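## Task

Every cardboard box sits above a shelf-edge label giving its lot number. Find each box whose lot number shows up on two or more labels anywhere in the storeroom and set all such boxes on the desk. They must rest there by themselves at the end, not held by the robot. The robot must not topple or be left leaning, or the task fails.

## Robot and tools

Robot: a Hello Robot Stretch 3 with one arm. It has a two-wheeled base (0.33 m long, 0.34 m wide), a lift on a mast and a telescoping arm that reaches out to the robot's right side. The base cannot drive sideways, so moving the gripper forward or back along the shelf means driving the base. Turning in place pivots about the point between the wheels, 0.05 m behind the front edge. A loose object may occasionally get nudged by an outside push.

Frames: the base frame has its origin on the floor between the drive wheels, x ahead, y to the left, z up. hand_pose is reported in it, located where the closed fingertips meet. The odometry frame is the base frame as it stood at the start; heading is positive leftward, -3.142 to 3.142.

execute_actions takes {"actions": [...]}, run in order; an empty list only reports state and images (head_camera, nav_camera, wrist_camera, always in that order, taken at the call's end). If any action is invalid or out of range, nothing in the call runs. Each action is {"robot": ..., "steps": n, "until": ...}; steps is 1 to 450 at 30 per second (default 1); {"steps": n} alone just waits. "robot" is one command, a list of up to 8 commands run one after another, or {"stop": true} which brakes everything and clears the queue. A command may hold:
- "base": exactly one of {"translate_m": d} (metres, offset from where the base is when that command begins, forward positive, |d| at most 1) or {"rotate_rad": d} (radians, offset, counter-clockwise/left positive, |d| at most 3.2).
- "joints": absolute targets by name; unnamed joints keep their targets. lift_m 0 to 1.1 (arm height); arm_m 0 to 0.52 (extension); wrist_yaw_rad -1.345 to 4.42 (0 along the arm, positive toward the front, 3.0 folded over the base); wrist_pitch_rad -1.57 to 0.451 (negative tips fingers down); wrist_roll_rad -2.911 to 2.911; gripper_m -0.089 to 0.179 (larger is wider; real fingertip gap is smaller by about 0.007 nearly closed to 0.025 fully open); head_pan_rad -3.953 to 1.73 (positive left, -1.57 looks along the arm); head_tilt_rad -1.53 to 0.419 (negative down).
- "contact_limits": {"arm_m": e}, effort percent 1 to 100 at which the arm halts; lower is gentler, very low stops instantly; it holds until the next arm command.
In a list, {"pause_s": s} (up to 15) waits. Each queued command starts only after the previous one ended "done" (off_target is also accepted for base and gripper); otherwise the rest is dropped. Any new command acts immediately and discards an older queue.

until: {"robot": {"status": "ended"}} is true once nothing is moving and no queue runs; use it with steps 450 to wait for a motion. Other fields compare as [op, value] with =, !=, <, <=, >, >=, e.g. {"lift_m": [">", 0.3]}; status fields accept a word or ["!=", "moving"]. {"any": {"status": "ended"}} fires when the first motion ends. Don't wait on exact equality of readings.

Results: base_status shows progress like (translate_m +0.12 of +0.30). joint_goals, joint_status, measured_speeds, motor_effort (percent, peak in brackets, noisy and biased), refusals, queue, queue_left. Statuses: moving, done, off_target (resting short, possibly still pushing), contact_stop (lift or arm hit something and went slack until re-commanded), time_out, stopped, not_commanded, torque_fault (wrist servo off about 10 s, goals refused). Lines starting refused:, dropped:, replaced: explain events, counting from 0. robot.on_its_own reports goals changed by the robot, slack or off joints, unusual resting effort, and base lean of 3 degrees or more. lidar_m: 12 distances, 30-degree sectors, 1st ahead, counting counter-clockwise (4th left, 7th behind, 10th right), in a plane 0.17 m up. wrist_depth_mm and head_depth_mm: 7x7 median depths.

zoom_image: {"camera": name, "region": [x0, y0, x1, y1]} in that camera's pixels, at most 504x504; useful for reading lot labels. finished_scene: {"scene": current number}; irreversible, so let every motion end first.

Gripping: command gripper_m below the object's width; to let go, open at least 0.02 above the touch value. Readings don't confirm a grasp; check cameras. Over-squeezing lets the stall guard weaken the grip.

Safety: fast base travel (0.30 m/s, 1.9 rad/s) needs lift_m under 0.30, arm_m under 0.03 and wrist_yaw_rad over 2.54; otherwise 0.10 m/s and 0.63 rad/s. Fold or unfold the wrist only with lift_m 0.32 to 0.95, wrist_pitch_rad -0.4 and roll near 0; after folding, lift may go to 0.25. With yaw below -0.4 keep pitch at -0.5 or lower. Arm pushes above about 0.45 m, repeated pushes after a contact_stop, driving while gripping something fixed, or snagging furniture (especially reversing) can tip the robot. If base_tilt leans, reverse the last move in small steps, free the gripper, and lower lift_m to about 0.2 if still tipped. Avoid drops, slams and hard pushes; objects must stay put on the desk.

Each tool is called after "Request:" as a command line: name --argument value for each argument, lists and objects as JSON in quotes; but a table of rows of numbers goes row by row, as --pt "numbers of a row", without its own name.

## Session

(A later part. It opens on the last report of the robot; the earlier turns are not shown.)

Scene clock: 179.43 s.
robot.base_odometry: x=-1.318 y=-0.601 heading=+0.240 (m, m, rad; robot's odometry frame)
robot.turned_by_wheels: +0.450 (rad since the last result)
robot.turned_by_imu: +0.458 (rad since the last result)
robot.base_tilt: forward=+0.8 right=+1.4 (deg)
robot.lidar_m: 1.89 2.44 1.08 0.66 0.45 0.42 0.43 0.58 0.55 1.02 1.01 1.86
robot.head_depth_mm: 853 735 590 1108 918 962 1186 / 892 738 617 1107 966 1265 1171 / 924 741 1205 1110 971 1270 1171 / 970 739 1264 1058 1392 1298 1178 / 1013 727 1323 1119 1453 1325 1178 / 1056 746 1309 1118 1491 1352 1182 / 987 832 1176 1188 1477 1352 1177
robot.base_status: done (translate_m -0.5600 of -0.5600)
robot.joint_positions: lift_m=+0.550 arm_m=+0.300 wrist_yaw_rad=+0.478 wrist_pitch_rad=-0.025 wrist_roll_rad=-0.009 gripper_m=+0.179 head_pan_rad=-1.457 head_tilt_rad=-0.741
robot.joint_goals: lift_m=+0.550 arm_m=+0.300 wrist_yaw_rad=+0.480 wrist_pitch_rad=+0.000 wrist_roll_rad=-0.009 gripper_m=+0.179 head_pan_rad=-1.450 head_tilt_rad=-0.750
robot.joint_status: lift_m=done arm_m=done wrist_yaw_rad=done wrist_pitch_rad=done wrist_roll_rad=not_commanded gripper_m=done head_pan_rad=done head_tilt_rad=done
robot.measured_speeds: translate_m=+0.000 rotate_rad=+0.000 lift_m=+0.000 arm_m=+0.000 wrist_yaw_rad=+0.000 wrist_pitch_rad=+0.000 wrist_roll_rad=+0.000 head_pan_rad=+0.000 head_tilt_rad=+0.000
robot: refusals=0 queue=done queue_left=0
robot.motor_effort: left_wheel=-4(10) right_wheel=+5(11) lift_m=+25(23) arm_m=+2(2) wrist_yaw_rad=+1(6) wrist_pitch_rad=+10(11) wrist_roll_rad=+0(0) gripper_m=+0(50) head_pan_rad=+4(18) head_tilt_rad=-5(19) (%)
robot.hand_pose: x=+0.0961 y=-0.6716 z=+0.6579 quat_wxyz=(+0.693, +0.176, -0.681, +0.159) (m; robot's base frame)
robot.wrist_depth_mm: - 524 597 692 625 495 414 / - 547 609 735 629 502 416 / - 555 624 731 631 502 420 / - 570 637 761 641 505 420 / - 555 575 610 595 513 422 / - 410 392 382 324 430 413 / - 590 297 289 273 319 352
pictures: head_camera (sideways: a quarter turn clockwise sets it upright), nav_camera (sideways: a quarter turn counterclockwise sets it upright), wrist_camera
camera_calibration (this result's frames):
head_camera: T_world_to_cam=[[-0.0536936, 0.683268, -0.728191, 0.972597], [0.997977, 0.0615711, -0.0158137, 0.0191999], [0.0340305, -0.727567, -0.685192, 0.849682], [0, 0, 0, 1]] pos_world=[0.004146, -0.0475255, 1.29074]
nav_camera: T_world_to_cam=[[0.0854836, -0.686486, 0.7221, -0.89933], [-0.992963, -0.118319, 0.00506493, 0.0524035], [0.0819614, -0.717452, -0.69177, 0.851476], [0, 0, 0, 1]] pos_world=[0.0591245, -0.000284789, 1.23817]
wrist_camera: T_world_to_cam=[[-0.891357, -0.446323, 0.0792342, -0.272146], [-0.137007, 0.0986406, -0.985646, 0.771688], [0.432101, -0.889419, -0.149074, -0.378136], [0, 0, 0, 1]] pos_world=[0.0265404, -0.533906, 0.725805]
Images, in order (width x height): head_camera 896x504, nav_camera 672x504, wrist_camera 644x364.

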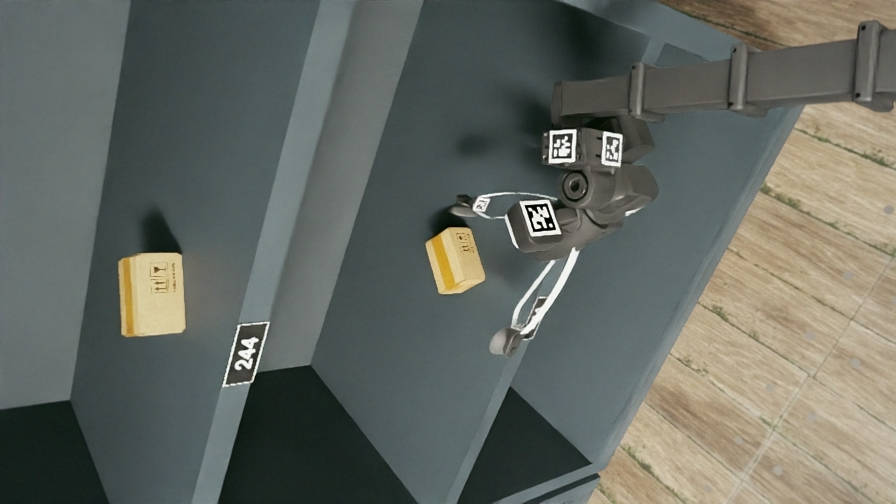

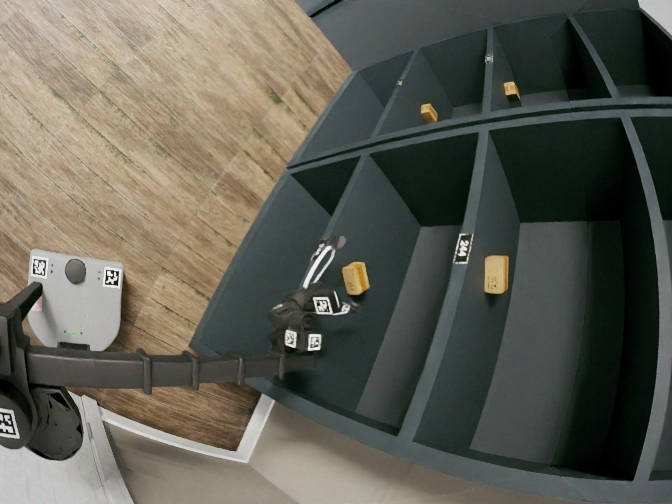

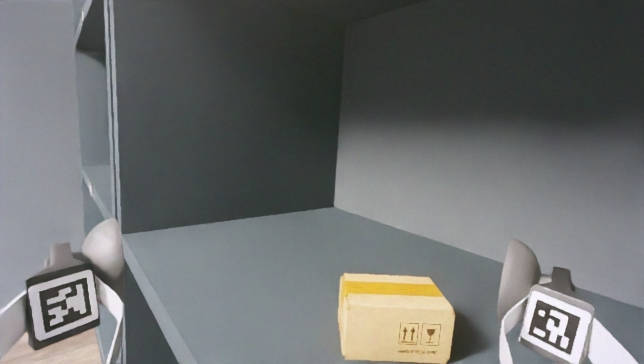

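Request:
execute_actions --actions '[{"robot":[{"joints":{"arm_m":0.44}},{"joints":{"lift_m":0.51}}],"steps":450,"until":{"robot":{"status":"ended"}}}]'

Scene clock: 190.47 s.
robot.base_odometry: x=-1.318 y=-0.601 heading=+0.240 (m, m, rad; robot's odometry frame)
robot.turned_by_wheels: +0.000 (rad since the last result)
robot.turned_by_imu: -0.001 (rad since the last result)
robot.base_tilt: forward=+0.9 right=+1.3 (deg)
robot.lidar_m: 1.90 2.45 1.08 0.65 0.45 0.42 0.43 0.57 0.55 1.02 1.02 1.86
robot.head_depth_mm: 850 736 591 1108 919 997 1186 / 894 737 617 1144 922 1264 1173 / 925 739 1213 1141 949 1268 1175 / 975 740 1272 1151 1385 1300 1178 / 1010 727 1323 1117 1448 1327 1180 / 1050 748 1312 1116 1494 1351 1182 / 988 831 1172 1192 1475 1357 1180
robot.base_status: done (translate_m -0.5600 of -0.5600)
robot.joint_positions: lift_m=+0.510 arm_m=+0.440 wrist_yaw_rad=+0.478 wrist_pitch_rad=-0.025 wrist_roll_rad=-0.009 gripper_m=+0.179 head_pan_rad=-1.457 head_tilt_rad=-0.741
robot.joint_goals: lift_m=+0.510 arm_m=+0.440 wrist_yaw_rad=+0.480 wrist_pitch_rad=+0.000 wrist_roll_rad=-0.009 gripper_m=+0.179 head_pan_rad=-1.450 head_tilt_rad=-0.750
robot.joint_status: lift_m=done arm_m=done wrist_yaw_rad=done wrist_pitch_rad=done wrist_roll_rad=not_commanded gripper_m=done head_pan_rad=done head_tilt_rad=done
robot.measured_speeds: translate_m=+0.000 rotate_rad=+0.000 lift_m=+0.000 arm_m=+0.000 wrist_yaw_rad=+0.000 wrist_pitch_rad=+0.000 wrist_roll_rad=+0.000 head_pan_rad=+0.000 head_tilt_rad=+0.000
robot: refusals=0 queue=done queue_left=0
robot.motor_effort: left_wheel=-4(5) right_wheel=+5(6) lift_m=+19(25) arm_m=+3(4) wrist_yaw_rad=+3(3) wrist_pitch_rad=+10(10) wrist_roll_rad=+0(0) gripper_m=+0(1) head_pan_rad=+4(4) head_tilt_rad=-6(6) (%)
robot.hand_pose: x=+0.0961 y=-0.8116 z=+0.6183 quat_wxyz=(+0.693, +0.176, -0.681, +0.159) (m; robot's base frame)
robot.wrist_depth_mm: 407 459 544 603 479 380 314 / 415 472 551 614 473 382 317 / 422 480 566 629 482 384 322 / 434 490 584 652 486 388 324 / 417 442 451 478 455 391 325 / - 298 307 318 327 338 315 / 212 226 212 158 179 249 274
pictures: head_camera (sideways: a quarter turn clockwise sets it upright), nav_camera (sideways: a quarter turn counterclockwise sets it upright), wrist_camera
camera_calibration (this result's frames):
head_camera: T_world_to_cam=[[-0.0536942, 0.683273, -0.728186, 0.972591], [0.997977, 0.0615712, -0.0158141, 0.0192004], [0.0340299, -0.727562, -0.685197, 0.84969], [0, 0, 0, 1]] pos_world=[0.00414599, -0.0475254, 1.29074]
nav_camera: T_world_to_cam=[[0.0854842, -0.686492, 0.722095, -0.899323], [-0.992963, -0.118319, 0.00506489, 0.0524035], [0.0819608, -0.717447, -0.691775, 0.851483], [0, 0, 0, 1]] pos_world=[0.0591244, -0.000284306, 1.23817]
wrist_camera: T_world_to_cam=[[-0.891348, -0.446342, 0.0792342, -0.331503], [-0.137006, 0.0986312, -0.985648, 0.746428], [0.432121, -0.88941, -0.149066, -0.508565], [0, 0, 0, 1]] pos_world=[0.0265422, -0.673908, 0.686171]
Images, in order (width x height): head_camera 896x504, nav_camera 672x504, wrist_camera 644x364.

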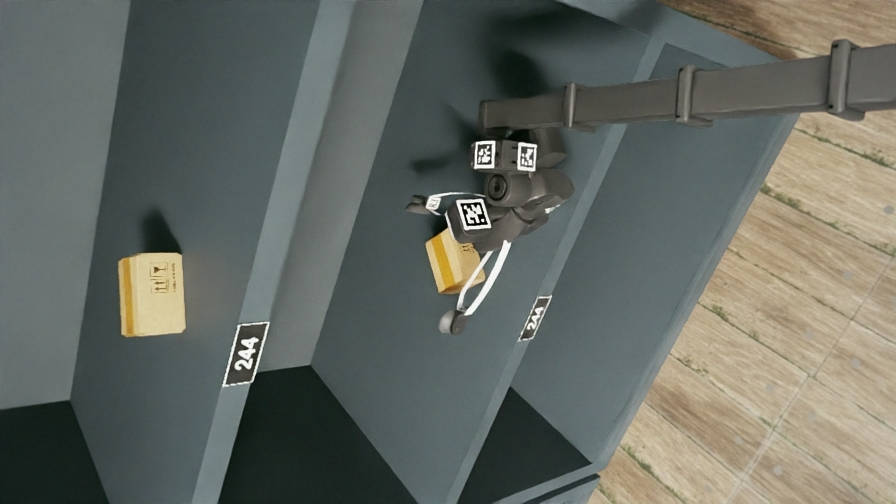

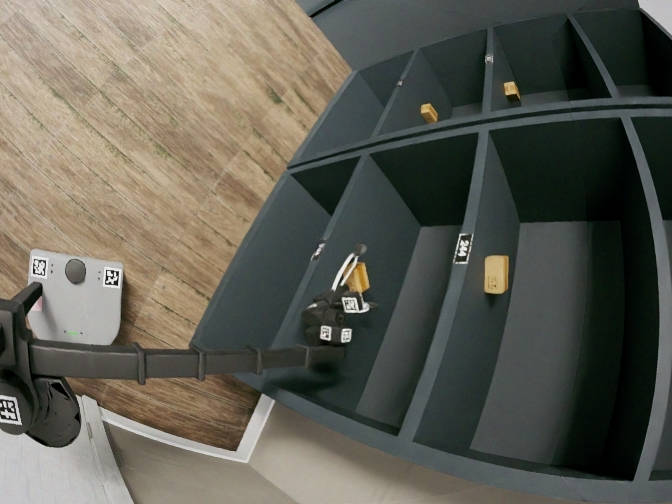

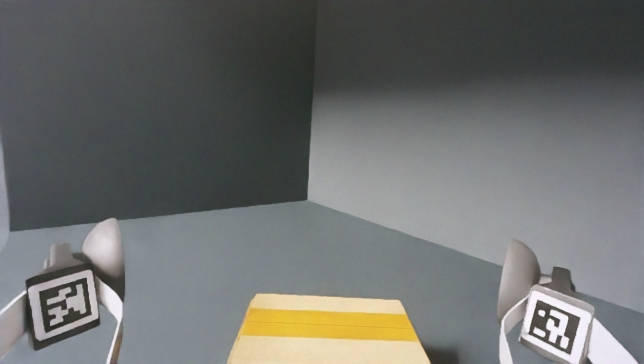

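Request:
execute_actions --actions '[{"robot":[{"joints":{"arm_m":0.455,"wrist_pitch_rad":-0.21}}],"steps":450,"until":{"robot":{"status":"ended"}}}]'

Scene clock: 198.90 s.
robot.base_odometry: x=-1.318 y=-0.601 heading=+0.240 (m, m, rad; robot's odometry frame)
robot.turned_by_wheels: +0.000 (rad since the last result)
robot.turned_by_imu: -0.001 (rad since the last result)
robot.base_tilt: forward=+0.8 right=+1.3 (deg)
robot.lidar_m: 1.89 2.44 1.08 0.65 0.45 0.42 0.43 0.57 0.55 1.02 1.01 1.86
robot.head_depth_mm: 852 735 591 1107 919 1002 1184 / 896 738 616 1143 931 1266 1173 / 925 739 1203 1175 944 1267 1176 / 975 740 1263 1144 1384 1299 1180 / 1014 731 1329 1113 1447 1324 1178 / 1060 747 1310 1119 1498 1352 1179 / 985 833 1172 1190 1469 1359 1183
robot.base_status: done (translate_m -0.5600 of -0.5600)
robot.joint_positions: lift_m=+0.510 arm_m=+0.455 wrist_yaw_rad=+0.478 wrist_pitch_rad=-0.224 wrist_roll_rad=-0.009 gripper_m=+0.179 head_pan_rad=-1.457 head_tilt_rad=-0.741
robot.joint_goals: lift_m=+0.510 arm_m=+0.455 wrist_yaw_rad=+0.480 wrist_pitch_rad=-0.210 wrist_roll_rad=-0.009 gripper_m=+0.179 head_pan_rad=-1.450 head_tilt_rad=-0.750
robot.joint_status: lift_m=done arm_m=done wrist_yaw_rad=done wrist_pitch_rad=done wrist_roll_rad=not_commanded gripper_m=done head_pan_rad=done head_tilt_rad=done
robot.measured_speeds: translate_m=+0.000 rotate_rad=+0.000 lift_m=+0.000 arm_m=+0.000 wrist_yaw_rad=+0.000 wrist_pitch_rad=+0.000 wrist_roll_rad=+0.000 head_pan_rad=+0.000 head_tilt_rad=+0.000
robot: refusals=0 queue=done queue_left=0
robot.motor_effort: left_wheel=-4(4) right_wheel=+5(5) lift_m=+19(19) arm_m=+2(3) wrist_yaw_rad=+2(2) wrist_pitch_rad=+5(5) wrist_roll_rad=+0(0) gripper_m=-1(0) head_pan_rad=+5(4) head_tilt_rad=-5(5) (%)
robot.hand_pose: x=+0.0910 y=-0.8168 z=+0.5685 quat_wxyz=(+0.705, +0.243, -0.660, +0.090) (m; robot's base frame)
robot.wrist_depth_mm: 393 445 514 566 441 353 296 / 408 464 538 597 452 362 304 / 419 473 531 566 467 372 308 / 321 332 351 365 387 366 315 / 241 243 172 156 239 278 285 / - 189 131 131 132 208 217 / 147 155 140 138 140 167 180
pictures: head_camera (sideways: a quarter turn clockwise sets it upright), nav_camera (sideways: a quarter turn counterclockwise sets it upright), wrist_camera
camera_calibration (this result's frames):
head_camera: T_world_to_cam=[[-0.0536944, 0.683273, -0.728186, 0.972591], [0.997977, 0.0615715, -0.0158141, 0.0192004], [0.0340301, -0.727562, -0.685197, 0.84969], [0, 0, 0, 1]] pos_world=[0.004146, -0.0475254, 1.29074]
nav_camera: T_world_to_cam=[[0.0854844, -0.686492, 0.722095, -0.899323], [-0.992963, -0.11832, 0.00506489, 0.0524035], [0.081961, -0.717446, -0.691775, 0.851483], [0, 0, 0, 1]] pos_world=[0.0591244, -0.000284285, 1.23817]
wrist_camera: T_world_to_cam=[[-0.884107, -0.460321, 0.0803704, -0.347162], [-0.225052, 0.268723, -0.936557, 0.816164], [0.40952, -0.846104, -0.341177, -0.371754], [0, 0, 0, 1]] pos_world=[0.0289921, -0.693671, 0.665452]
Images, in order (width x height): head_camera 896x504, nav_camera 672x504, wrist_camera 644x364.

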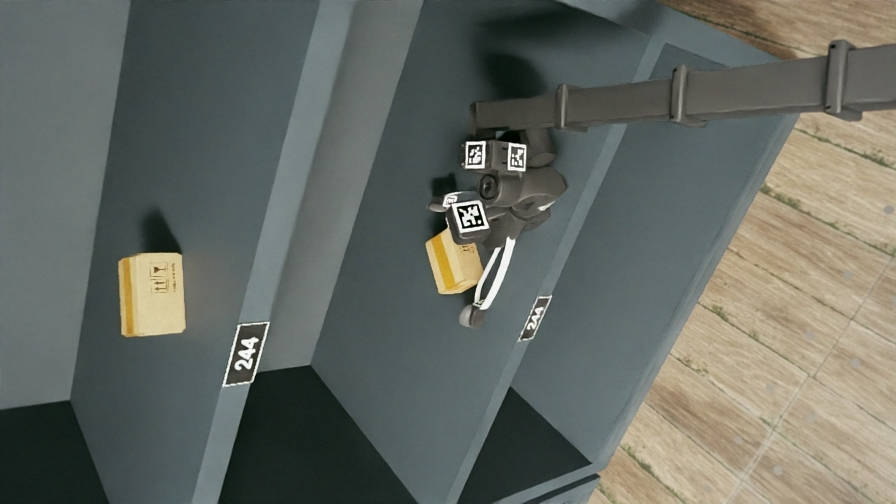

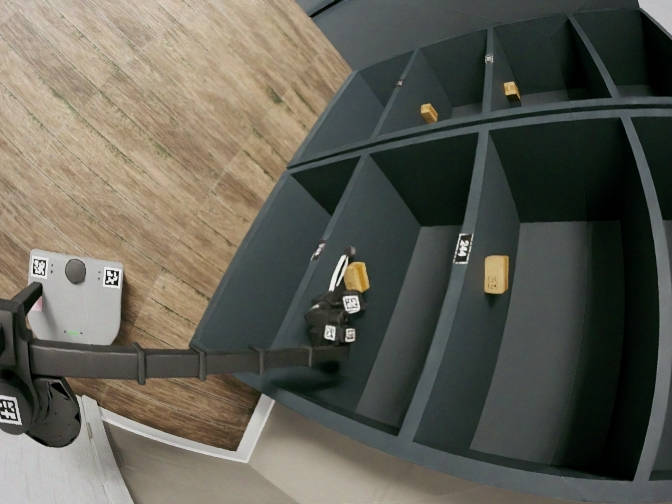

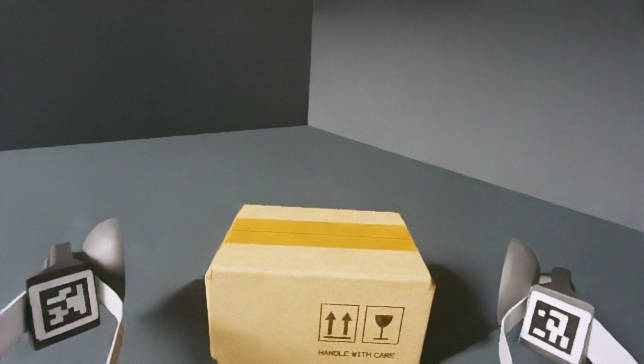

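Request:
execute_actions --actions '[{"robot":[{"joints":{"arm_m":0.468,"lift_m":0.503}},{"joints":{"gripper_m":0.04}}],"steps":450,"until":{"robot":{"status":"ended"}}}]'

Scene clock: 208.03 s.
robot.base_odometry: x=-1.318 y=-0.601 heading=+0.240 (m, m, rad; robot's odometry frame)
robot.turned_by_wheels: +0.000 (rad since the last result)
robot.turned_by_imu: -0.001 (rad since the last result)
robot.base_tilt: forward=+0.8 right=+1.3 (deg)
robot.lidar_m: 1.90 2.44 1.08 0.65 0.45 0.42 0.43 0.57 0.55 1.02 1.02 1.86
robot.head_depth_mm: 851 735 592 1106 918 1010 1183 / 895 736 616 1144 932 1264 1178 / 925 740 1205 1143 941 1268 1172 / 977 740 1262 1108 1384 1296 1177 / 1013 726 1330 1118 1458 1324 1177 / 1056 747 1318 1117 1487 1357 1180 / 984 830 1174 1190 1474 1352 1179
robot.base_status: done (translate_m -0.5600 of -0.5600)
robot.joint_positions: lift_m=+0.503 arm_m=+0.468 wrist_yaw_rad=+0.478 wrist_pitch_rad=-0.225 wrist_roll_rad=-0.009 gripper_m=+0.041 head_pan_rad=-1.457 head_tilt_rad=-0.741
robot.joint_goals: lift_m=+0.503 arm_m=+0.468 wrist_yaw_rad=+0.480 wrist_pitch_rad=-0.210 wrist_roll_rad=-0.009 gripper_m=+0.040 head_pan_rad=-1.450 head_tilt_rad=-0.750
robot.joint_status: lift_m=done arm_m=done wrist_yaw_rad=done wrist_pitch_rad=done wrist_roll_rad=not_commanded gripper_m=done head_pan_rad=done head_tilt_rad=done
robot.measured_speeds: translate_m=+0.000 rotate_rad=+0.000 lift_m=+0.000 arm_m=+0.000 wrist_yaw_rad=+0.000 wrist_pitch_rad=+0.000 wrist_roll_rad=+0.000 head_pan_rad=+0.000 head_tilt_rad=+0.000
robot: refusals=0 queue=done queue_left=0
robot.motor_effort: left_wheel=-4(4) right_wheel=+5(6) lift_m=+19(22) arm_m=+2(4) wrist_yaw_rad=+2(2) wrist_pitch_rad=+5(6) wrist_roll_rad=+0(0) gripper_m=-29(93) head_pan_rad=+4(4) head_tilt_rad=-5(5) (%)
robot.hand_pose: x=+0.0909 y=-0.8297 z=+0.5612 quat_wxyz=(+0.705, +0.243, -0.660, +0.090) (m; robot's base frame)
robot.wrist_depth_mm: 389 438 505 563 426 344 288 / 403 457 532 586 442 351 292 / 407 457 529 545 453 360 300 / 304 313 327 342 357 349 306 / 221 228 137 141 164 261 268 / 175 183 128 128 127 199 203 / 149 142 138 136 138 154 162
pictures: head_camera (sideways: a quarter turn clockwise sets it upright), nav_camera (sideways: a quarter turn counterclockwise sets it upright), wrist_camera
camera_calibration (this result's frames):
head_camera: T_world_to_cam=[[-0.0536942, 0.683273, -0.728186, 0.972591], [0.997977, 0.0615712, -0.0158141, 0.0192004], [0.0340299, -0.727562, -0.685197, 0.84969], [0, 0, 0, 1]] pos_world=[0.00414599, -0.0475254, 1.29074]
nav_camera: T_world_to_cam=[[0.0854842, -0.686492, 0.722095, -0.899323], [-0.992963, -0.118319, 0.00506489, 0.0524035], [0.0819608, -0.717446, -0.691775, 0.851483], [0, 0, 0, 1]] pos_world=[0.0591244, -0.000284302, 1.23817]
wrist_camera: T_world_to_cam=[[-0.884053, -0.460426, 0.080368, -0.352651], [-0.225471, 0.269501, -0.936233, 0.813372], [0.409407, -0.8458, -0.342066, -0.384393], [0, 0, 0, 1]] pos_world=[0.0290032, -0.706693, 0.65836]
Images, in order (width x height): head_camera 896x504, nav_camera 672x504, wrist_camera 644x364.

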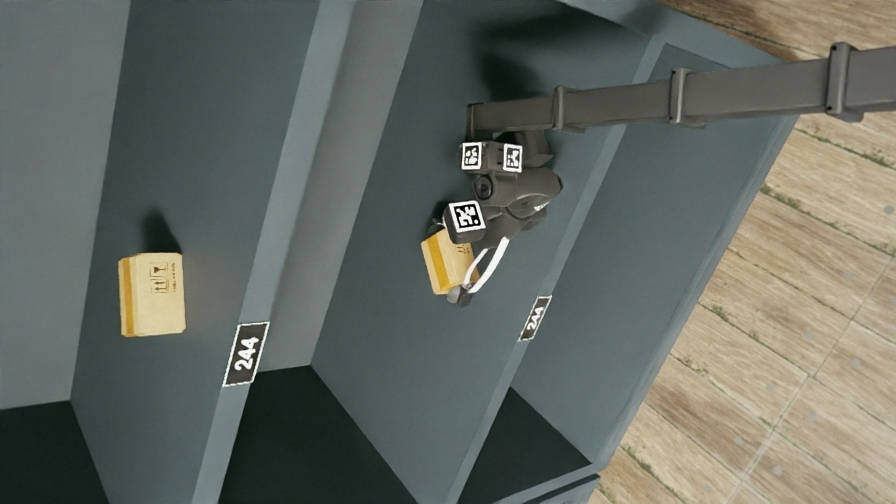

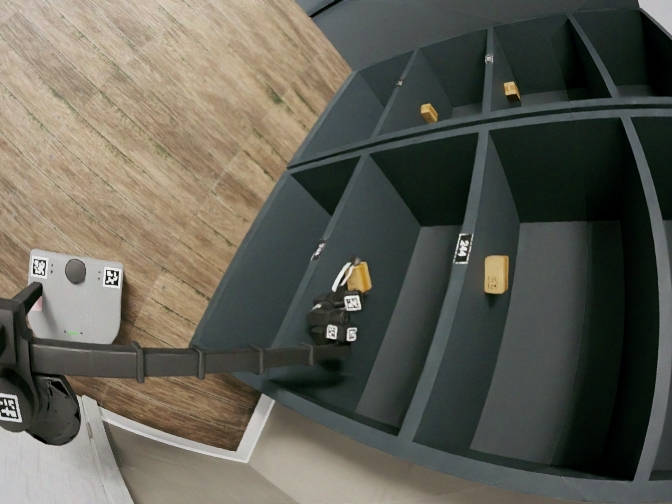

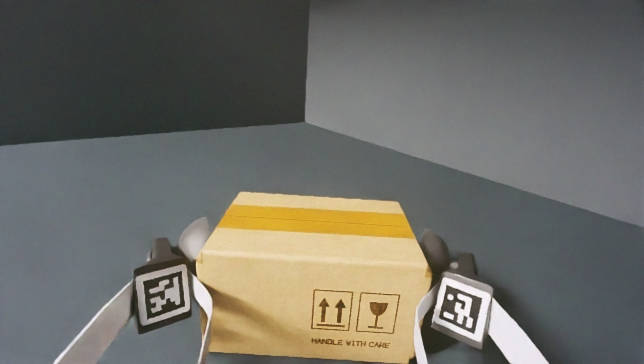

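Request:
execute_actions --actions '[{"robot":[{"joints":{"gripper_m":0.01}},{"joints":{"lift_m":0.54}}],"steps":450,"until":{"robot":{"status":"ended"}}}]'

Scene clock: 214.00 s.
robot.base_odometry: x=-1.318 y=-0.601 heading=+0.240 (m, m, rad; robot's odometry frame)
robot.turned_by_wheels: +0.000 (rad since the last result)
robot.turned_by_imu: -0.001 (rad since the last result)
robot.base_tilt: forward=+0.9 right=+1.2 (deg)
robot.lidar_m: 1.90 2.44 1.08 0.65 0.45 0.42 0.43 0.57 0.55 1.02 1.01 1.86
robot.head_depth_mm: 852 734 589 1107 918 970 1175 / 895 737 617 1143 933 1249 1153 / 926 738 1207 1181 943 1270 1178 / 977 739 1261 1049 1384 1295 1177 / 1010 728 1322 1112 1450 1329 1173 / 1060 747 1317 1117 1491 1353 1181 / 987 832 1173 1191 1466 1356 1179
robot.base_status: done (translate_m -0.5600 of -0.5600)
robot.joint_positions: lift_m=+0.540 arm_m=+0.468 wrist_yaw_rad=+0.478 wrist_pitch_rad=-0.234 wrist_roll_rad=-0.009 gripper_m=+0.015 head_pan_rad=-1.457 head_tilt_rad=-0.741
robot.joint_goals: lift_m=+0.540 arm_m=+0.468 wrist_yaw_rad=+0.480 wrist_pitch_rad=-0.210 wrist_roll_rad=-0.009 gripper_m=+0.013 head_pan_rad=-1.450 head_tilt_rad=-0.750
robot.joint_status: lift_m=done arm_m=done wrist_yaw_rad=done wrist_pitch_rad=done wrist_roll_rad=not_commanded gripper_m=done head_pan_rad=done head_tilt_rad=done
robot.measured_speeds: translate_m=+0.000 rotate_rad=+0.000 lift_m=+0.000 arm_m=+0.000 wrist_yaw_rad=+0.000 wrist_pitch_rad=+0.000 wrist_roll_rad=+0.000 head_pan_rad=+0.000 head_tilt_rad=+0.000
robot: refusals=0 queue=done queue_left=0
robot.motor_effort: left_wheel=-4(4) right_wheel=+5(6) lift_m=+26(25) arm_m=+3(3) wrist_yaw_rad=+3(2) wrist_pitch_rad=+9(9) wrist_roll_rad=+0(0) gripper_m=-28(100) head_pan_rad=+5(5) head_tilt_rad=-5(5) (%)
robot.hand_pose: x=+0.0906 y=-0.8291 z=+0.5956 quat_wxyz=(+0.705, +0.246, -0.659, +0.087) (m; robot's base frame)
robot.wrist_depth_mm: 388 439 507 555 428 343 288 / 406 458 531 582 440 353 291 / 419 477 555 583 455 362 299 / 383 398 412 434 429 372 304 / 285 293 137 141 165 331 306 / 223 235 128 128 127 254 259 / 191 183 137 136 138 198 209
pictures: head_camera (sideways: a quarter turn clockwise sets it upright), nav_camera (sideways: a quarter turn counterclockwise sets it upright), wrist_camera
camera_calibration (this result's frames):
head_camera: T_world_to_cam=[[-0.0536941, 0.683273, -0.728186, 0.972591], [0.997977, 0.0615711, -0.0158141, 0.0192004], [0.0340298, -0.727562, -0.685197, 0.84969], [0, 0, 0, 1]] pos_world=[0.00414598, -0.0475254, 1.29074]
nav_camera: T_world_to_cam=[[0.0854841, -0.686492, 0.722095, -0.899323], [-0.992963, -0.118319, 0.00506489, 0.0524035], [0.0819607, -0.717446, -0.691775, 0.851483], [0, 0, 0, 1]] pos_world=[0.0591244, -0.000284308, 1.23817]
wrist_camera: T_world_to_cam=[[-0.883715, -0.461079, 0.0803442, -0.355968], [-0.229403, 0.277091, -0.933057, 0.850045], [0.40795, -0.842987, -0.350642, -0.364364], [0, 0, 0, 1]] pos_world=[0.0290703, -0.706823, 0.69398]
Images, in order (width x height): head_camera 896x504, nav_camera 672x504, wrist_camera 644x364.

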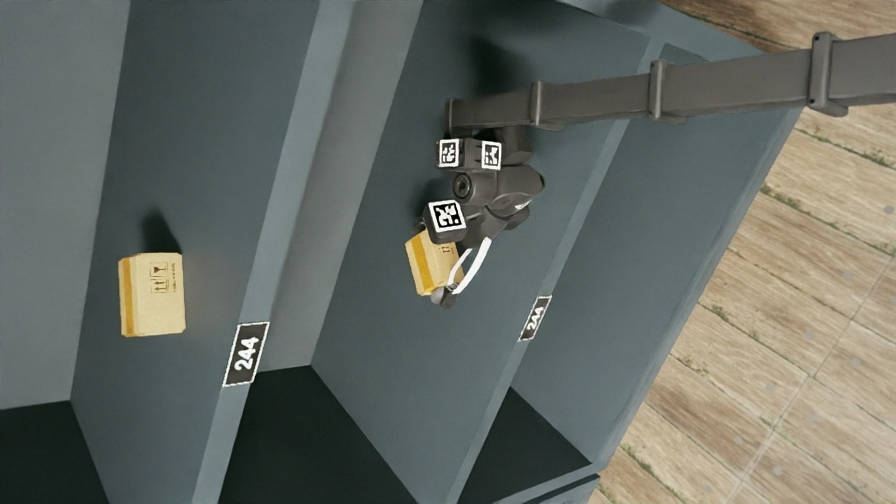

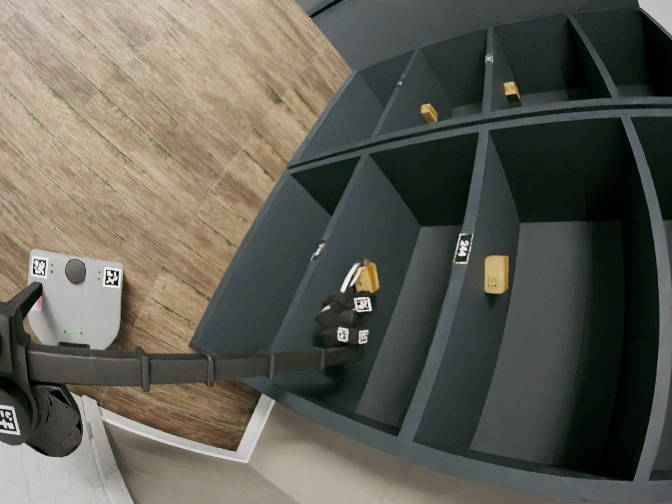

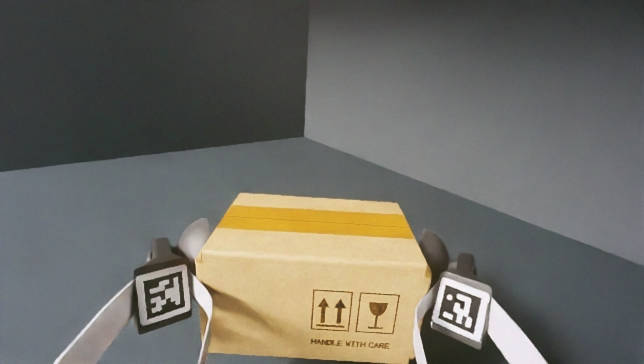

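Request:
execute_actions --actions '[{"robot":[{"base":{"translate_m":0.1},"joints":{"arm_m":0.0}},{"base":{"rotate_rad":1.12},"joints":{"lift_m":0.78,"wrist_yaw_rad":0.0,"head_pan_rad":-1.57,"head_tilt_rad":-0.7}},{"base":{"translate_m":0.35}},{"base":{"rotate_rad":1.57},"joints":{"arm_m":0.1}}],"steps":450,"until":{"robot":{"status":"ended"}}}]'

Scene clock: 242.03 s.
robot.base_odometry: x=-1.148 y=-0.235 heading=+2.842 (m, m, rad; robot's odometry frame)
robot.turned_by_wheels: +2.602 (rad since the last result)
robot.turned_by_imu: +2.644 (rad since the last result)
robot.base_tilt: forward=+1.0 right=+0.7 (deg)
robot.lidar_m: 0.51 0.52 0.67 0.94 1.21 1.23 1.76 1.80 2.30 0.70 0.70 0.53
robot.head_depth_mm: 3097 3336 2550 1977 1657 - - / 3054 3324 2534 899 1688 - 1168 / 3016 3312 1120 871 1626 - 1171 / 2967 1566 1122 872 598 1326 1195 / 2938 1573 1121 876 1514 1295 1199 / 2918 1585 1131 880 1023 1314 1197 / 2789 1579 1131 882 1547 1390 1196
robot.base_status: moving (rotate_rad +1.4822 of +1.5700)
robot.joint_positions: lift_m=+0.780 arm_m=+0.100 wrist_yaw_rad=+0.002 wrist_pitch_rad=-0.235 wrist_roll_rad=-0.009 gripper_m=+0.042 head_pan_rad=-1.563 head_tilt_rad=-0.704
robot.joint_goals: lift_m=+0.780 arm_m=+0.100 wrist_yaw_rad=+0.000 wrist_pitch_rad=-0.210 wrist_roll_rad=-0.009 gripper_m=+0.041 head_pan_rad=-1.570 head_tilt_rad=-0.700
robot.joint_status: lift_m=done arm_m=done wrist_yaw_rad=done wrist_pitch_rad=done wrist_roll_rad=not_commanded gripper_m=done head_pan_rad=done head_tilt_rad=done
robot.measured_speeds: translate_m=+0.000 rotate_rad=+0.424 lift_m=+0.000 arm_m=+0.000 wrist_yaw_rad=+0.000 wrist_pitch_rad=+0.000 wrist_roll_rad=+0.000 head_pan_rad=+0.000 head_tilt_rad=+0.000
robot: refusals=0 queue=running queue_left=0
robot.on_its_own: gripper_m is held at +0.041, not at your +0.010, by its stall guard, which is not easing now
robot.motor_effort: left_wheel=-4(10) right_wheel=+5(13) lift_m=+26(24) arm_m=+3(2) wrist_yaw_rad=+0(8) wrist_pitch_rad=+10(10) wrist_roll_rad=+0(0) gripper_m=-20(26) head_pan_rad=-3(16) head_tilt_rad=+2(7) (%)
robot.hand_pose: x=-0.0210 y=-0.4882 z=+0.8353 quat_wxyz=(+0.706, +0.084, -0.699, -0.082) (m; robot's base frame)
robot.wrist_depth_mm: 839 - - - - - - / 832 - - - - - - / 754 859 901 982 - - - / 516 537 562 584 - - - / 384 393 138 141 165 - - / 303 317 128 128 127 - - / 744 439 137 136 138 - -
pictures: head_camera (sideways: a quarter turn clockwise sets it upright), nav_camera (sideways: a quarter turn counterclockwise sets it upright), wrist_camera
camera_calibration (this result's frames):
head_camera: T_world_to_cam=[[0.0192299, 0.658217, -0.752583, 1.00394], [0.998886, -0.0450857, -0.013909, 0.0167153], [-0.0430858, -0.751477, -0.658351, 0.815241], [0, 0, 0, 1]] pos_world=[-0.000877125, -0.0474239, 1.2925]
nav_camera: T_world_to_cam=[[0.0120416, -0.665003, 0.746743, -0.930999], [-0.999912, -0.0122271, 0.00523529, 0.0522239], [0.00564904, -0.74674, -0.665092, 0.817242], [0, 0, 0, 1]] pos_world=[0.0588133, -0.00821179, 1.23848]
wrist_camera: T_world_to_cam=[[-0.996754, -0.00510397, 0.0803417, -0.0964287], [-0.076977, 0.352574, -0.932613, 0.993334], [-0.0235663, -0.93577, -0.351822, -0.000836431], [0, 0, 0, 1]] pos_world=[-0.0196715, -0.351498, 0.933849]
Images, in order (width x height): head_camera 896x504, nav_camera 672x504, wrist_camera 644x364.

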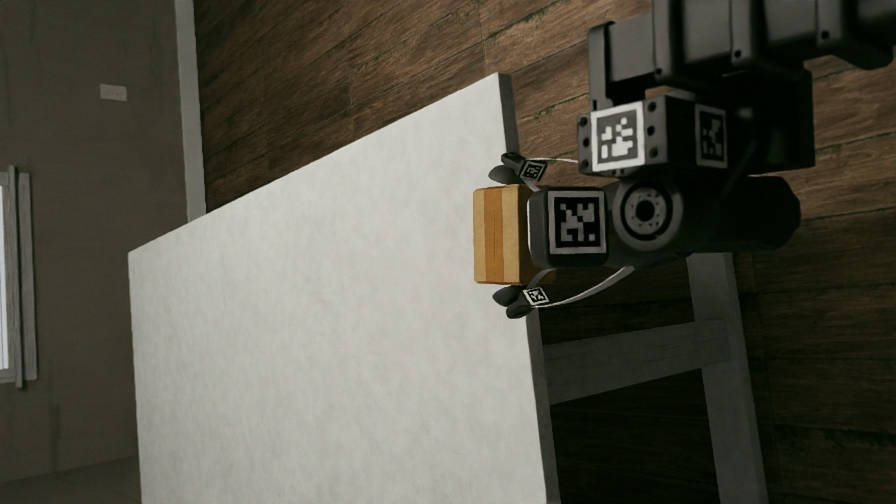

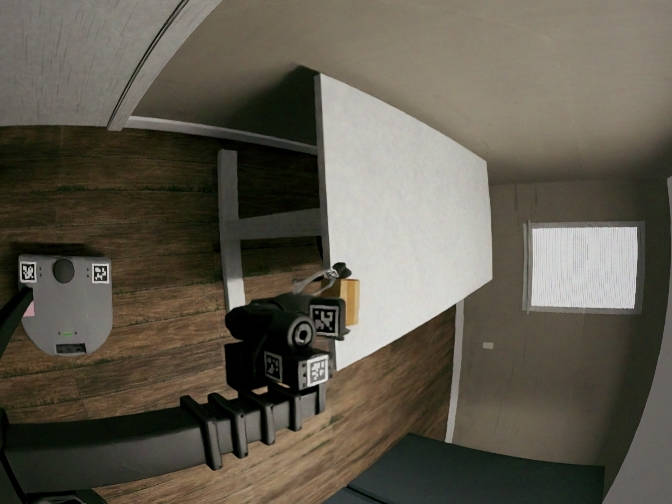

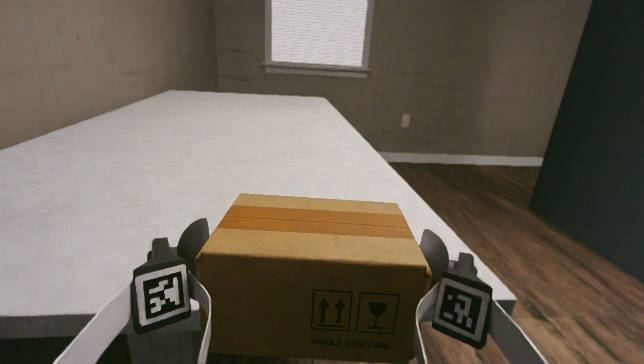

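Request:
execute_actions --actions '[{"robot":[{"base":{"rotate_rad":0.2},"joints":{"arm_m":0.5,"lift_m":0.72}}],"steps":450,"until":{"robot":{"status":"ended"}}}]'

Scene clock: 267.30 s.
robot.base_odometry: x=-1.148 y=-0.235 heading=+3.129 (m, m, rad; robot's odometry frame)
robot.turned_by_wheels: +0.287 (rad since the last result)
robot.turned_by_imu: +0.292 (rad since the last result)
robot.base_tilt: forward=+0.9 right=+1.3 (deg)
robot.lidar_m: 0.51 0.58 0.94 1.23 1.51 1.77 1.76 1.97 1.10 0.69 0.64 0.51
robot.head_depth_mm: 2858 1551 1112 867 1531 1431 - / 2919 1556 1117 899 - 1332 1187 / 2946 1568 1210 821 1544 1334 1193 / 2761 1568 1224 846 1089 1311 1194 / 1769 1579 1127 874 1585 1355 1191 / 1304 1353 1131 880 1553 1360 1197 / 1033 1071 1081 879 1210 1258 1179
robot.base_status: done (rotate_rad +0.1998 of +0.2000)
robot.joint_positions: lift_m=+0.720 arm_m=+0.500 wrist_yaw_rad=+0.002 wrist_pitch_rad=-0.236 wrist_roll_rad=-0.009 gripper_m=+0.042 head_pan_rad=-1.563 head_tilt_rad=-0.704
robot.joint_goals: lift_m=+0.720 arm_m=+0.500 wrist_yaw_rad=+0.000 wrist_pitch_rad=-0.210 wrist_roll_rad=-0.009 gripper_m=+0.041 head_pan_rad=-1.570 head_tilt_rad=-0.700
robot.joint_status: lift_m=done arm_m=done wrist_yaw_rad=done wrist_pitch_rad=done wrist_roll_rad=not_commanded gripper_m=done head_pan_rad=done head_tilt_rad=done
robot.measured_speeds: translate_m=+0.000 rotate_rad=+0.000 lift_m=+0.000 arm_m=+0.000 wrist_yaw_rad=+0.000 wrist_pitch_rad=+0.000 wrist_roll_rad=+0.000 head_pan_rad=+0.000 head_tilt_rad=+0.000
robot: refusals=0 queue=done queue_left=0
robot.on_its_own: gripper_m is held at +0.041, not at your +0.010, by its stall guard, which is not easing now
robot.motor_effort: left_wheel=-5(10) right_wheel=+6(12) lift_m=+19(25) arm_m=+2(4) wrist_yaw_rad=+0(2) wrist_pitch_rad=+10(10) wrist_roll_rad=+0(0) gripper_m=-20(20) head_pan_rad=-2(3) head_tilt_rad=+2(2) (%)
robot.hand_pose: x=-0.0210 y=-0.8882 z=+0.7756 quat_wxyz=(+0.706, +0.084, -0.699, -0.082) (m; robot's base frame)
robot.wrist_depth_mm: 404 537 825 - - - - / 412 548 871 - - - - / 421 536 644 702 753 825 - / 364 377 396 412 437 458 486 / 270 280 138 141 165 317 327 / 214 226 128 128 127 244 248 / 182 174 137 136 139 190 200
pictures: head_camera (sideways: a quarter turn clockwise sets it upright), nav_camera (sideways: a quarter turn counterclockwise sets it upright), wrist_camera
camera_calibration (this result's frames):
head_camera: T_world_to_cam=[[0.0192392, 0.658133, -0.752656, 1.00404], [0.998886, -0.0451003, -0.0139031, 0.0167077], [-0.0430951, -0.75155, -0.658267, 0.815132], [0, 0, 0, 1]] pos_world=[-0.000877739, -0.0474249, 1.2925]
nav_camera: T_world_to_cam=[[0.0120322, -0.664921, 0.746817, -0.931095], [-0.999912, -0.0122134, 0.0052358, 0.0522232], [0.00563982, -0.746814, -0.665009, 0.817134], [0, 0, 0, 1]] pos_world=[0.0588132, -0.00821953, 1.23849]
wrist_camera: T_world_to_cam=[[-0.996755, -0.00503346, 0.080341, -0.0936327], [-0.0769428, 0.35292, -0.932485, 1.07885], [-0.0236603, -0.93564, -0.352161, -0.395742], [0, 0, 0, 1]] pos_world=[-0.0196822, -0.751491, 0.874171]
Images, in order (width x height): head_camera 896x504, nav_camera 672x504, wrist_camera 644x364.

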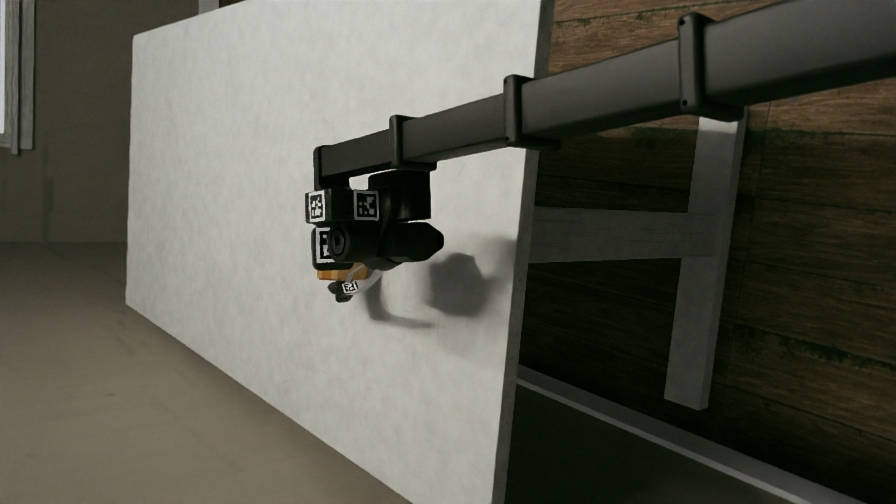

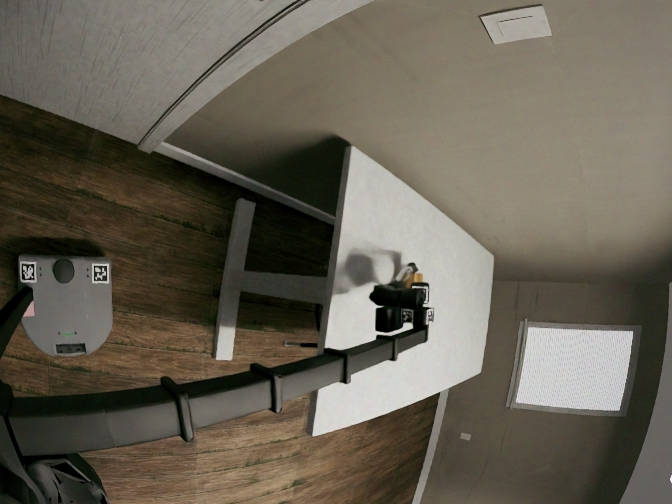

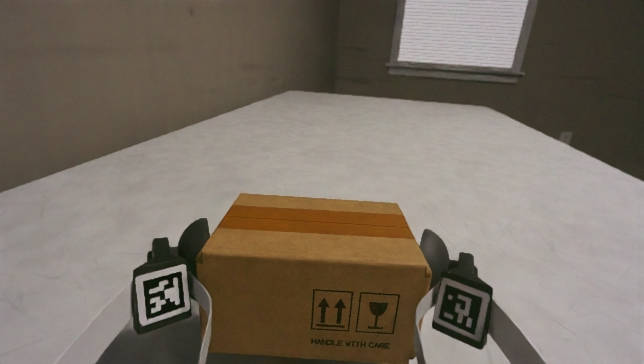

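Request:
execute_actions --actions '[{"robot":[{"joints":{"lift_m":0.693}},{"joints":{"gripper_m":0.179}}],"steps":450,"until":{"robot":{"status":"ended"}}}]'

Scene clock: 273.37 s.
robot.base_odometry: x=-1.148 y=-0.235 heading=+3.129 (m, m, rad; robot's odometry frame)
robot.turned_by_wheels: +0.000 (rad since the last result)
robot.turned_by_imu: -0.001 (rad since the last result)
robot.base_tilt: forward=+1.0 right=+1.3 (deg)
robot.lidar_m: 0.51 0.58 0.94 1.23 1.52 1.77 1.77 1.97 1.10 0.70 0.64 0.52
robot.head_depth_mm: 2834 1552 1115 869 1542 1403 - / 2912 1550 1113 884 - 1334 1178 / 2943 1566 1168 819 1547 1335 1194 / 2764 1574 1171 848 1095 1312 1195 / 1761 1570 1126 875 1590 1347 1197 / 1308 1353 1129 878 1553 1354 1192 / 1037 1077 1082 878 1212 1257 1173
robot.base_status: done (rotate_rad +0.1998 of +0.2000)
robot.joint_positions: lift_m=+0.693 arm_m=+0.500 wrist_yaw_rad=+0.002 wrist_pitch_rad=-0.236 wrist_roll_rad=-0.009 gripper_m=+0.179 head_pan_rad=-1.563 head_tilt_rad=-0.704
robot.joint_goals: lift_m=+0.693 arm_m=+0.500 wrist_yaw_rad=+0.000 wrist_pitch_rad=-0.210 wrist_roll_rad=-0.009 gripper_m=+0.179 head_pan_rad=-1.570 head_tilt_rad=-0.700
robot.joint_status: lift_m=done arm_m=done wrist_yaw_rad=done wrist_pitch_rad=done wrist_roll_rad=not_commanded gripper_m=done head_pan_rad=done head_tilt_rad=done
robot.measured_speeds: translate_m=+0.000 rotate_rad=+0.000 lift_m=+0.000 arm_m=+0.000 wrist_yaw_rad=+0.000 wrist_pitch_rad=+0.000 wrist_roll_rad=+0.000 head_pan_rad=+0.000 head_tilt_rad=+0.000
robot: refusals=0 queue=done queue_left=0
robot.motor_effort: left_wheel=-5(5) right_wheel=+5(6) lift_m=+19(22) arm_m=+2(2) wrist_yaw_rad=-3(2) wrist_pitch_rad=+10(10) wrist_roll_rad=+0(0) gripper_m=+1(84) head_pan_rad=-3(4) head_tilt_rad=+2(1) (%)
robot.hand_pose: x=-0.0210 y=-0.8882 z=+0.7486 quat_wxyz=(+0.706, +0.084, -0.699, -0.082) (m; robot's base frame)
robot.wrist_depth_mm: 401 539 828 - - - - / 412 555 869 - - - - / 410 495 528 572 614 687 - / 301 310 324 339 357 377 396 / 226 229 146 142 224 260 268 / - 179 129 128 129 196 206 / 140 148 139 137 140 158 171
pictures: head_camera (sideways: a quarter turn clockwise sets it upright), nav_camera (sideways: a quarter turn counterclockwise sets it upright), wrist_camera
camera_calibration (this result's frames):
head_camera: T_world_to_cam=[[0.019239, 0.658133, -0.752656, 1.00404], [0.998886, -0.0451001, -0.0139031, 0.0167077], [-0.043095, -0.75155, -0.658267, 0.815132], [0, 0, 0, 1]] pos_world=[-0.000877727, -0.0474249, 1.2925]
nav_camera: T_world_to_cam=[[0.0120324, -0.664921, 0.746817, -0.931095], [-0.999912, -0.0122137, 0.0052358, 0.0522232], [0.00563999, -0.746814, -0.665009, 0.817134], [0, 0, 0, 1]] pos_world=[0.0588132, -0.00821953, 1.23849]
wrist_camera: T_world_to_cam=[[-0.996755, -0.00502822, 0.0803412, -0.0914624], [-0.0769412, 0.352922, -0.932484, 1.0537], [-0.0236654, -0.935639, -0.352163, -0.405239], [0, 0, 0, 1]] pos_world=[-0.0196828, -0.751492, 0.847197]
Images, in order (width x height): head_camera 896x504, nav_camera 672x504, wrist_camera 644x364.

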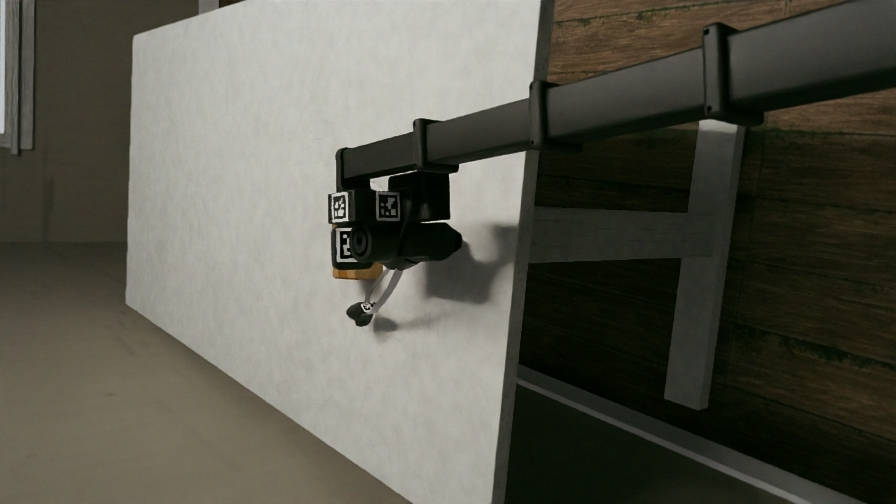

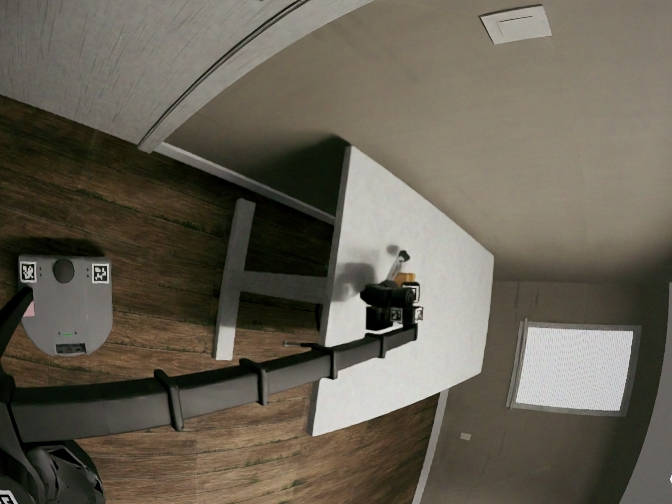

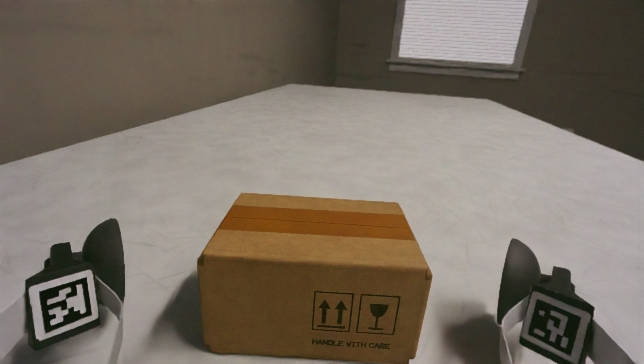

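Request:
execute_actions --actions '[{"robot":{"joints":{"lift_m":1.03,"arm_m":0.0}},"steps":450,"until":{"robot":{"arm_m":["<",0.33]}}},{"robot":[{"base":{"rotate_rad":-1.77}},{"base":{"translate_m":-0.35},"joints":{"wrist_yaw_rad":0.19,"head_pan_rad":-1.5,"head_tilt_rad":-0.4}},{"base":{"rotate_rad":-1.12}},{"joints":{"arm_m":0.28}}],"steps":450,"until":{"robot":{"status":"ended"}}}]'

Scene clock: 294.13 s.
robot.base_odometry: x=-1.221 y=-0.577 heading=+0.240 (m, m, rad; robot's odometry frame)
robot.turned_by_wheels: -2.890 (rad since the last result)
robot.turned_by_imu: -2.945 (rad since the last result)
robot.base_tilt: forward=+0.9 right=+1.3 (deg)
robot.lidar_m: 1.80 2.32 1.05 0.83 0.54 0.51 0.52 0.69 0.60 1.06 0.97 1.77
robot.head_depth_mm: 851 915 - 716 1139 1014 826 / 889 952 - 681 1192 1017 855 / 930 1009 - - 1246 1024 903 / 958 1060 1122 731 1295 1028 1266 / 932 1113 1179 786 1341 1034 1331 / 906 1103 1133 902 1245 1072 1312 / 883 964 1001 978 1095 1115 1253
robot.base_status: done (rotate_rad -1.1198 of -1.1200)
robot.joint_positions: lift_m=+1.030 arm_m=+0.280 wrist_yaw_rad=+0.188 wrist_pitch_rad=-0.234 wrist_roll_rad=-0.009 gripper_m=+0.179 head_pan_rad=-1.507 head_tilt_rad=-0.408
robot.joint_goals: lift_m=+1.030 arm_m=+0.280 wrist_yaw_rad=+0.190 wrist_pitch_rad=-0.210 wrist_roll_rad=-0.009 gripper_m=+0.179 head_pan_rad=-1.500 head_tilt_rad=-0.400
robot.joint_status: lift_m=done arm_m=done wrist_yaw_rad=done wrist_pitch_rad=done wrist_roll_rad=not_commanded gripper_m=done head_pan_rad=done head_tilt_rad=done
robot.measured_speeds: translate_m=+0.000 rotate_rad=+0.000 lift_m=+0.000 arm_m=+0.000 wrist_yaw_rad=+0.000 wrist_pitch_rad=+0.000 wrist_roll_rad=+0.000 head_pan_rad=+0.000 head_tilt_rad=+0.000
robot: refusals=0 queue=done queue_left=0
robot.motor_effort: left_wheel=+4(10) right_wheel=-6(13) lift_m=+26(26) arm_m=+2(3) wrist_yaw_rad=+2(4) wrist_pitch_rad=+9(10) wrist_roll_rad=+0(0) gripper_m=+0(0) head_pan_rad=+4(14) head_tilt_rad=+3(26) (%)
robot.hand_pose: x=+0.0240 y=-0.6640 z=+1.0856 quat_wxyz=(+0.710, +0.148, -0.688, -0.016) (m; robot's base frame)
robot.wrist_depth_mm: 413 496 626 632 544 472 415 / 427 512 660 669 559 487 427 / 445 537 667 684 586 502 441 / 447 479 502 534 547 507 454 / 484 356 366 314 366 407 422 / - 301 284 292 299 306 320 / 672 625 243 239 243 247 266
pictures: head_camera (sideways: a quarter turn clockwise sets it upright), nav_camera (sideways: a quarter turn counterclockwise sets it upright), wrist_camera
camera_calibration (this result's frames):
head_camera: T_world_to_cam=[[-0.0019424, 0.410562, -0.911831, 1.21172], [0.999954, 0.0093366, 0.00207379, -0.00409669], [0.00936481, -0.911785, -0.410561, 0.492533], [0, 0, 0, 1]] pos_world=[0.00183766, -0.0483625, 1.3071]
nav_camera: T_world_to_cam=[[0.0336349, -0.416976, 0.908295, -1.14177], [-0.997756, -0.0666539, 0.00634855, 0.0507591], [0.0578942, -0.90647, -0.418282, 0.495814], [0, 0, 0, 1]] pos_world=[0.0603439, -0.0232684, 1.24414]
wrist_camera: T_world_to_cam=[[-0.978648, -0.18919, 0.0803458, -0.195224], [-0.140616, 0.331136, -0.933047, 1.28], [0.149917, -0.924422, -0.350669, -0.074118], [0, 0, 0, 1]] pos_world=[0.0000453309, -0.529305, 1.184]
Images, in order (width x height): head_camera 896x504, nav_camera 672x504, wrist_camera 644x364.

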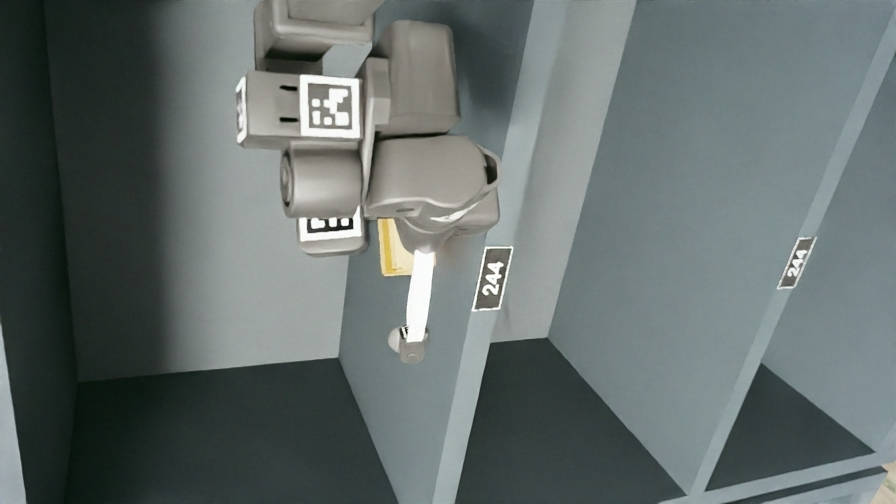

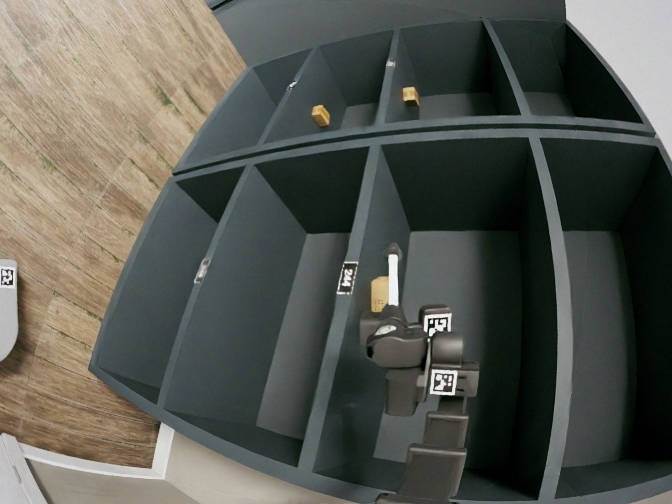

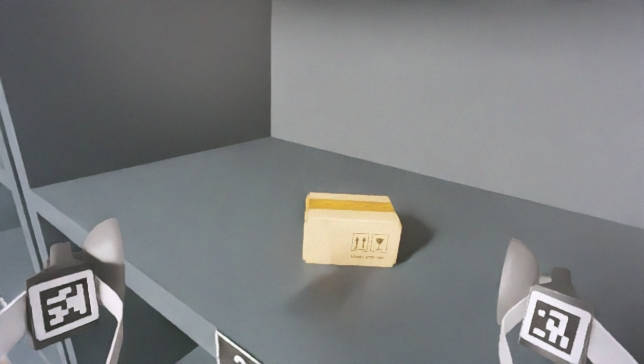

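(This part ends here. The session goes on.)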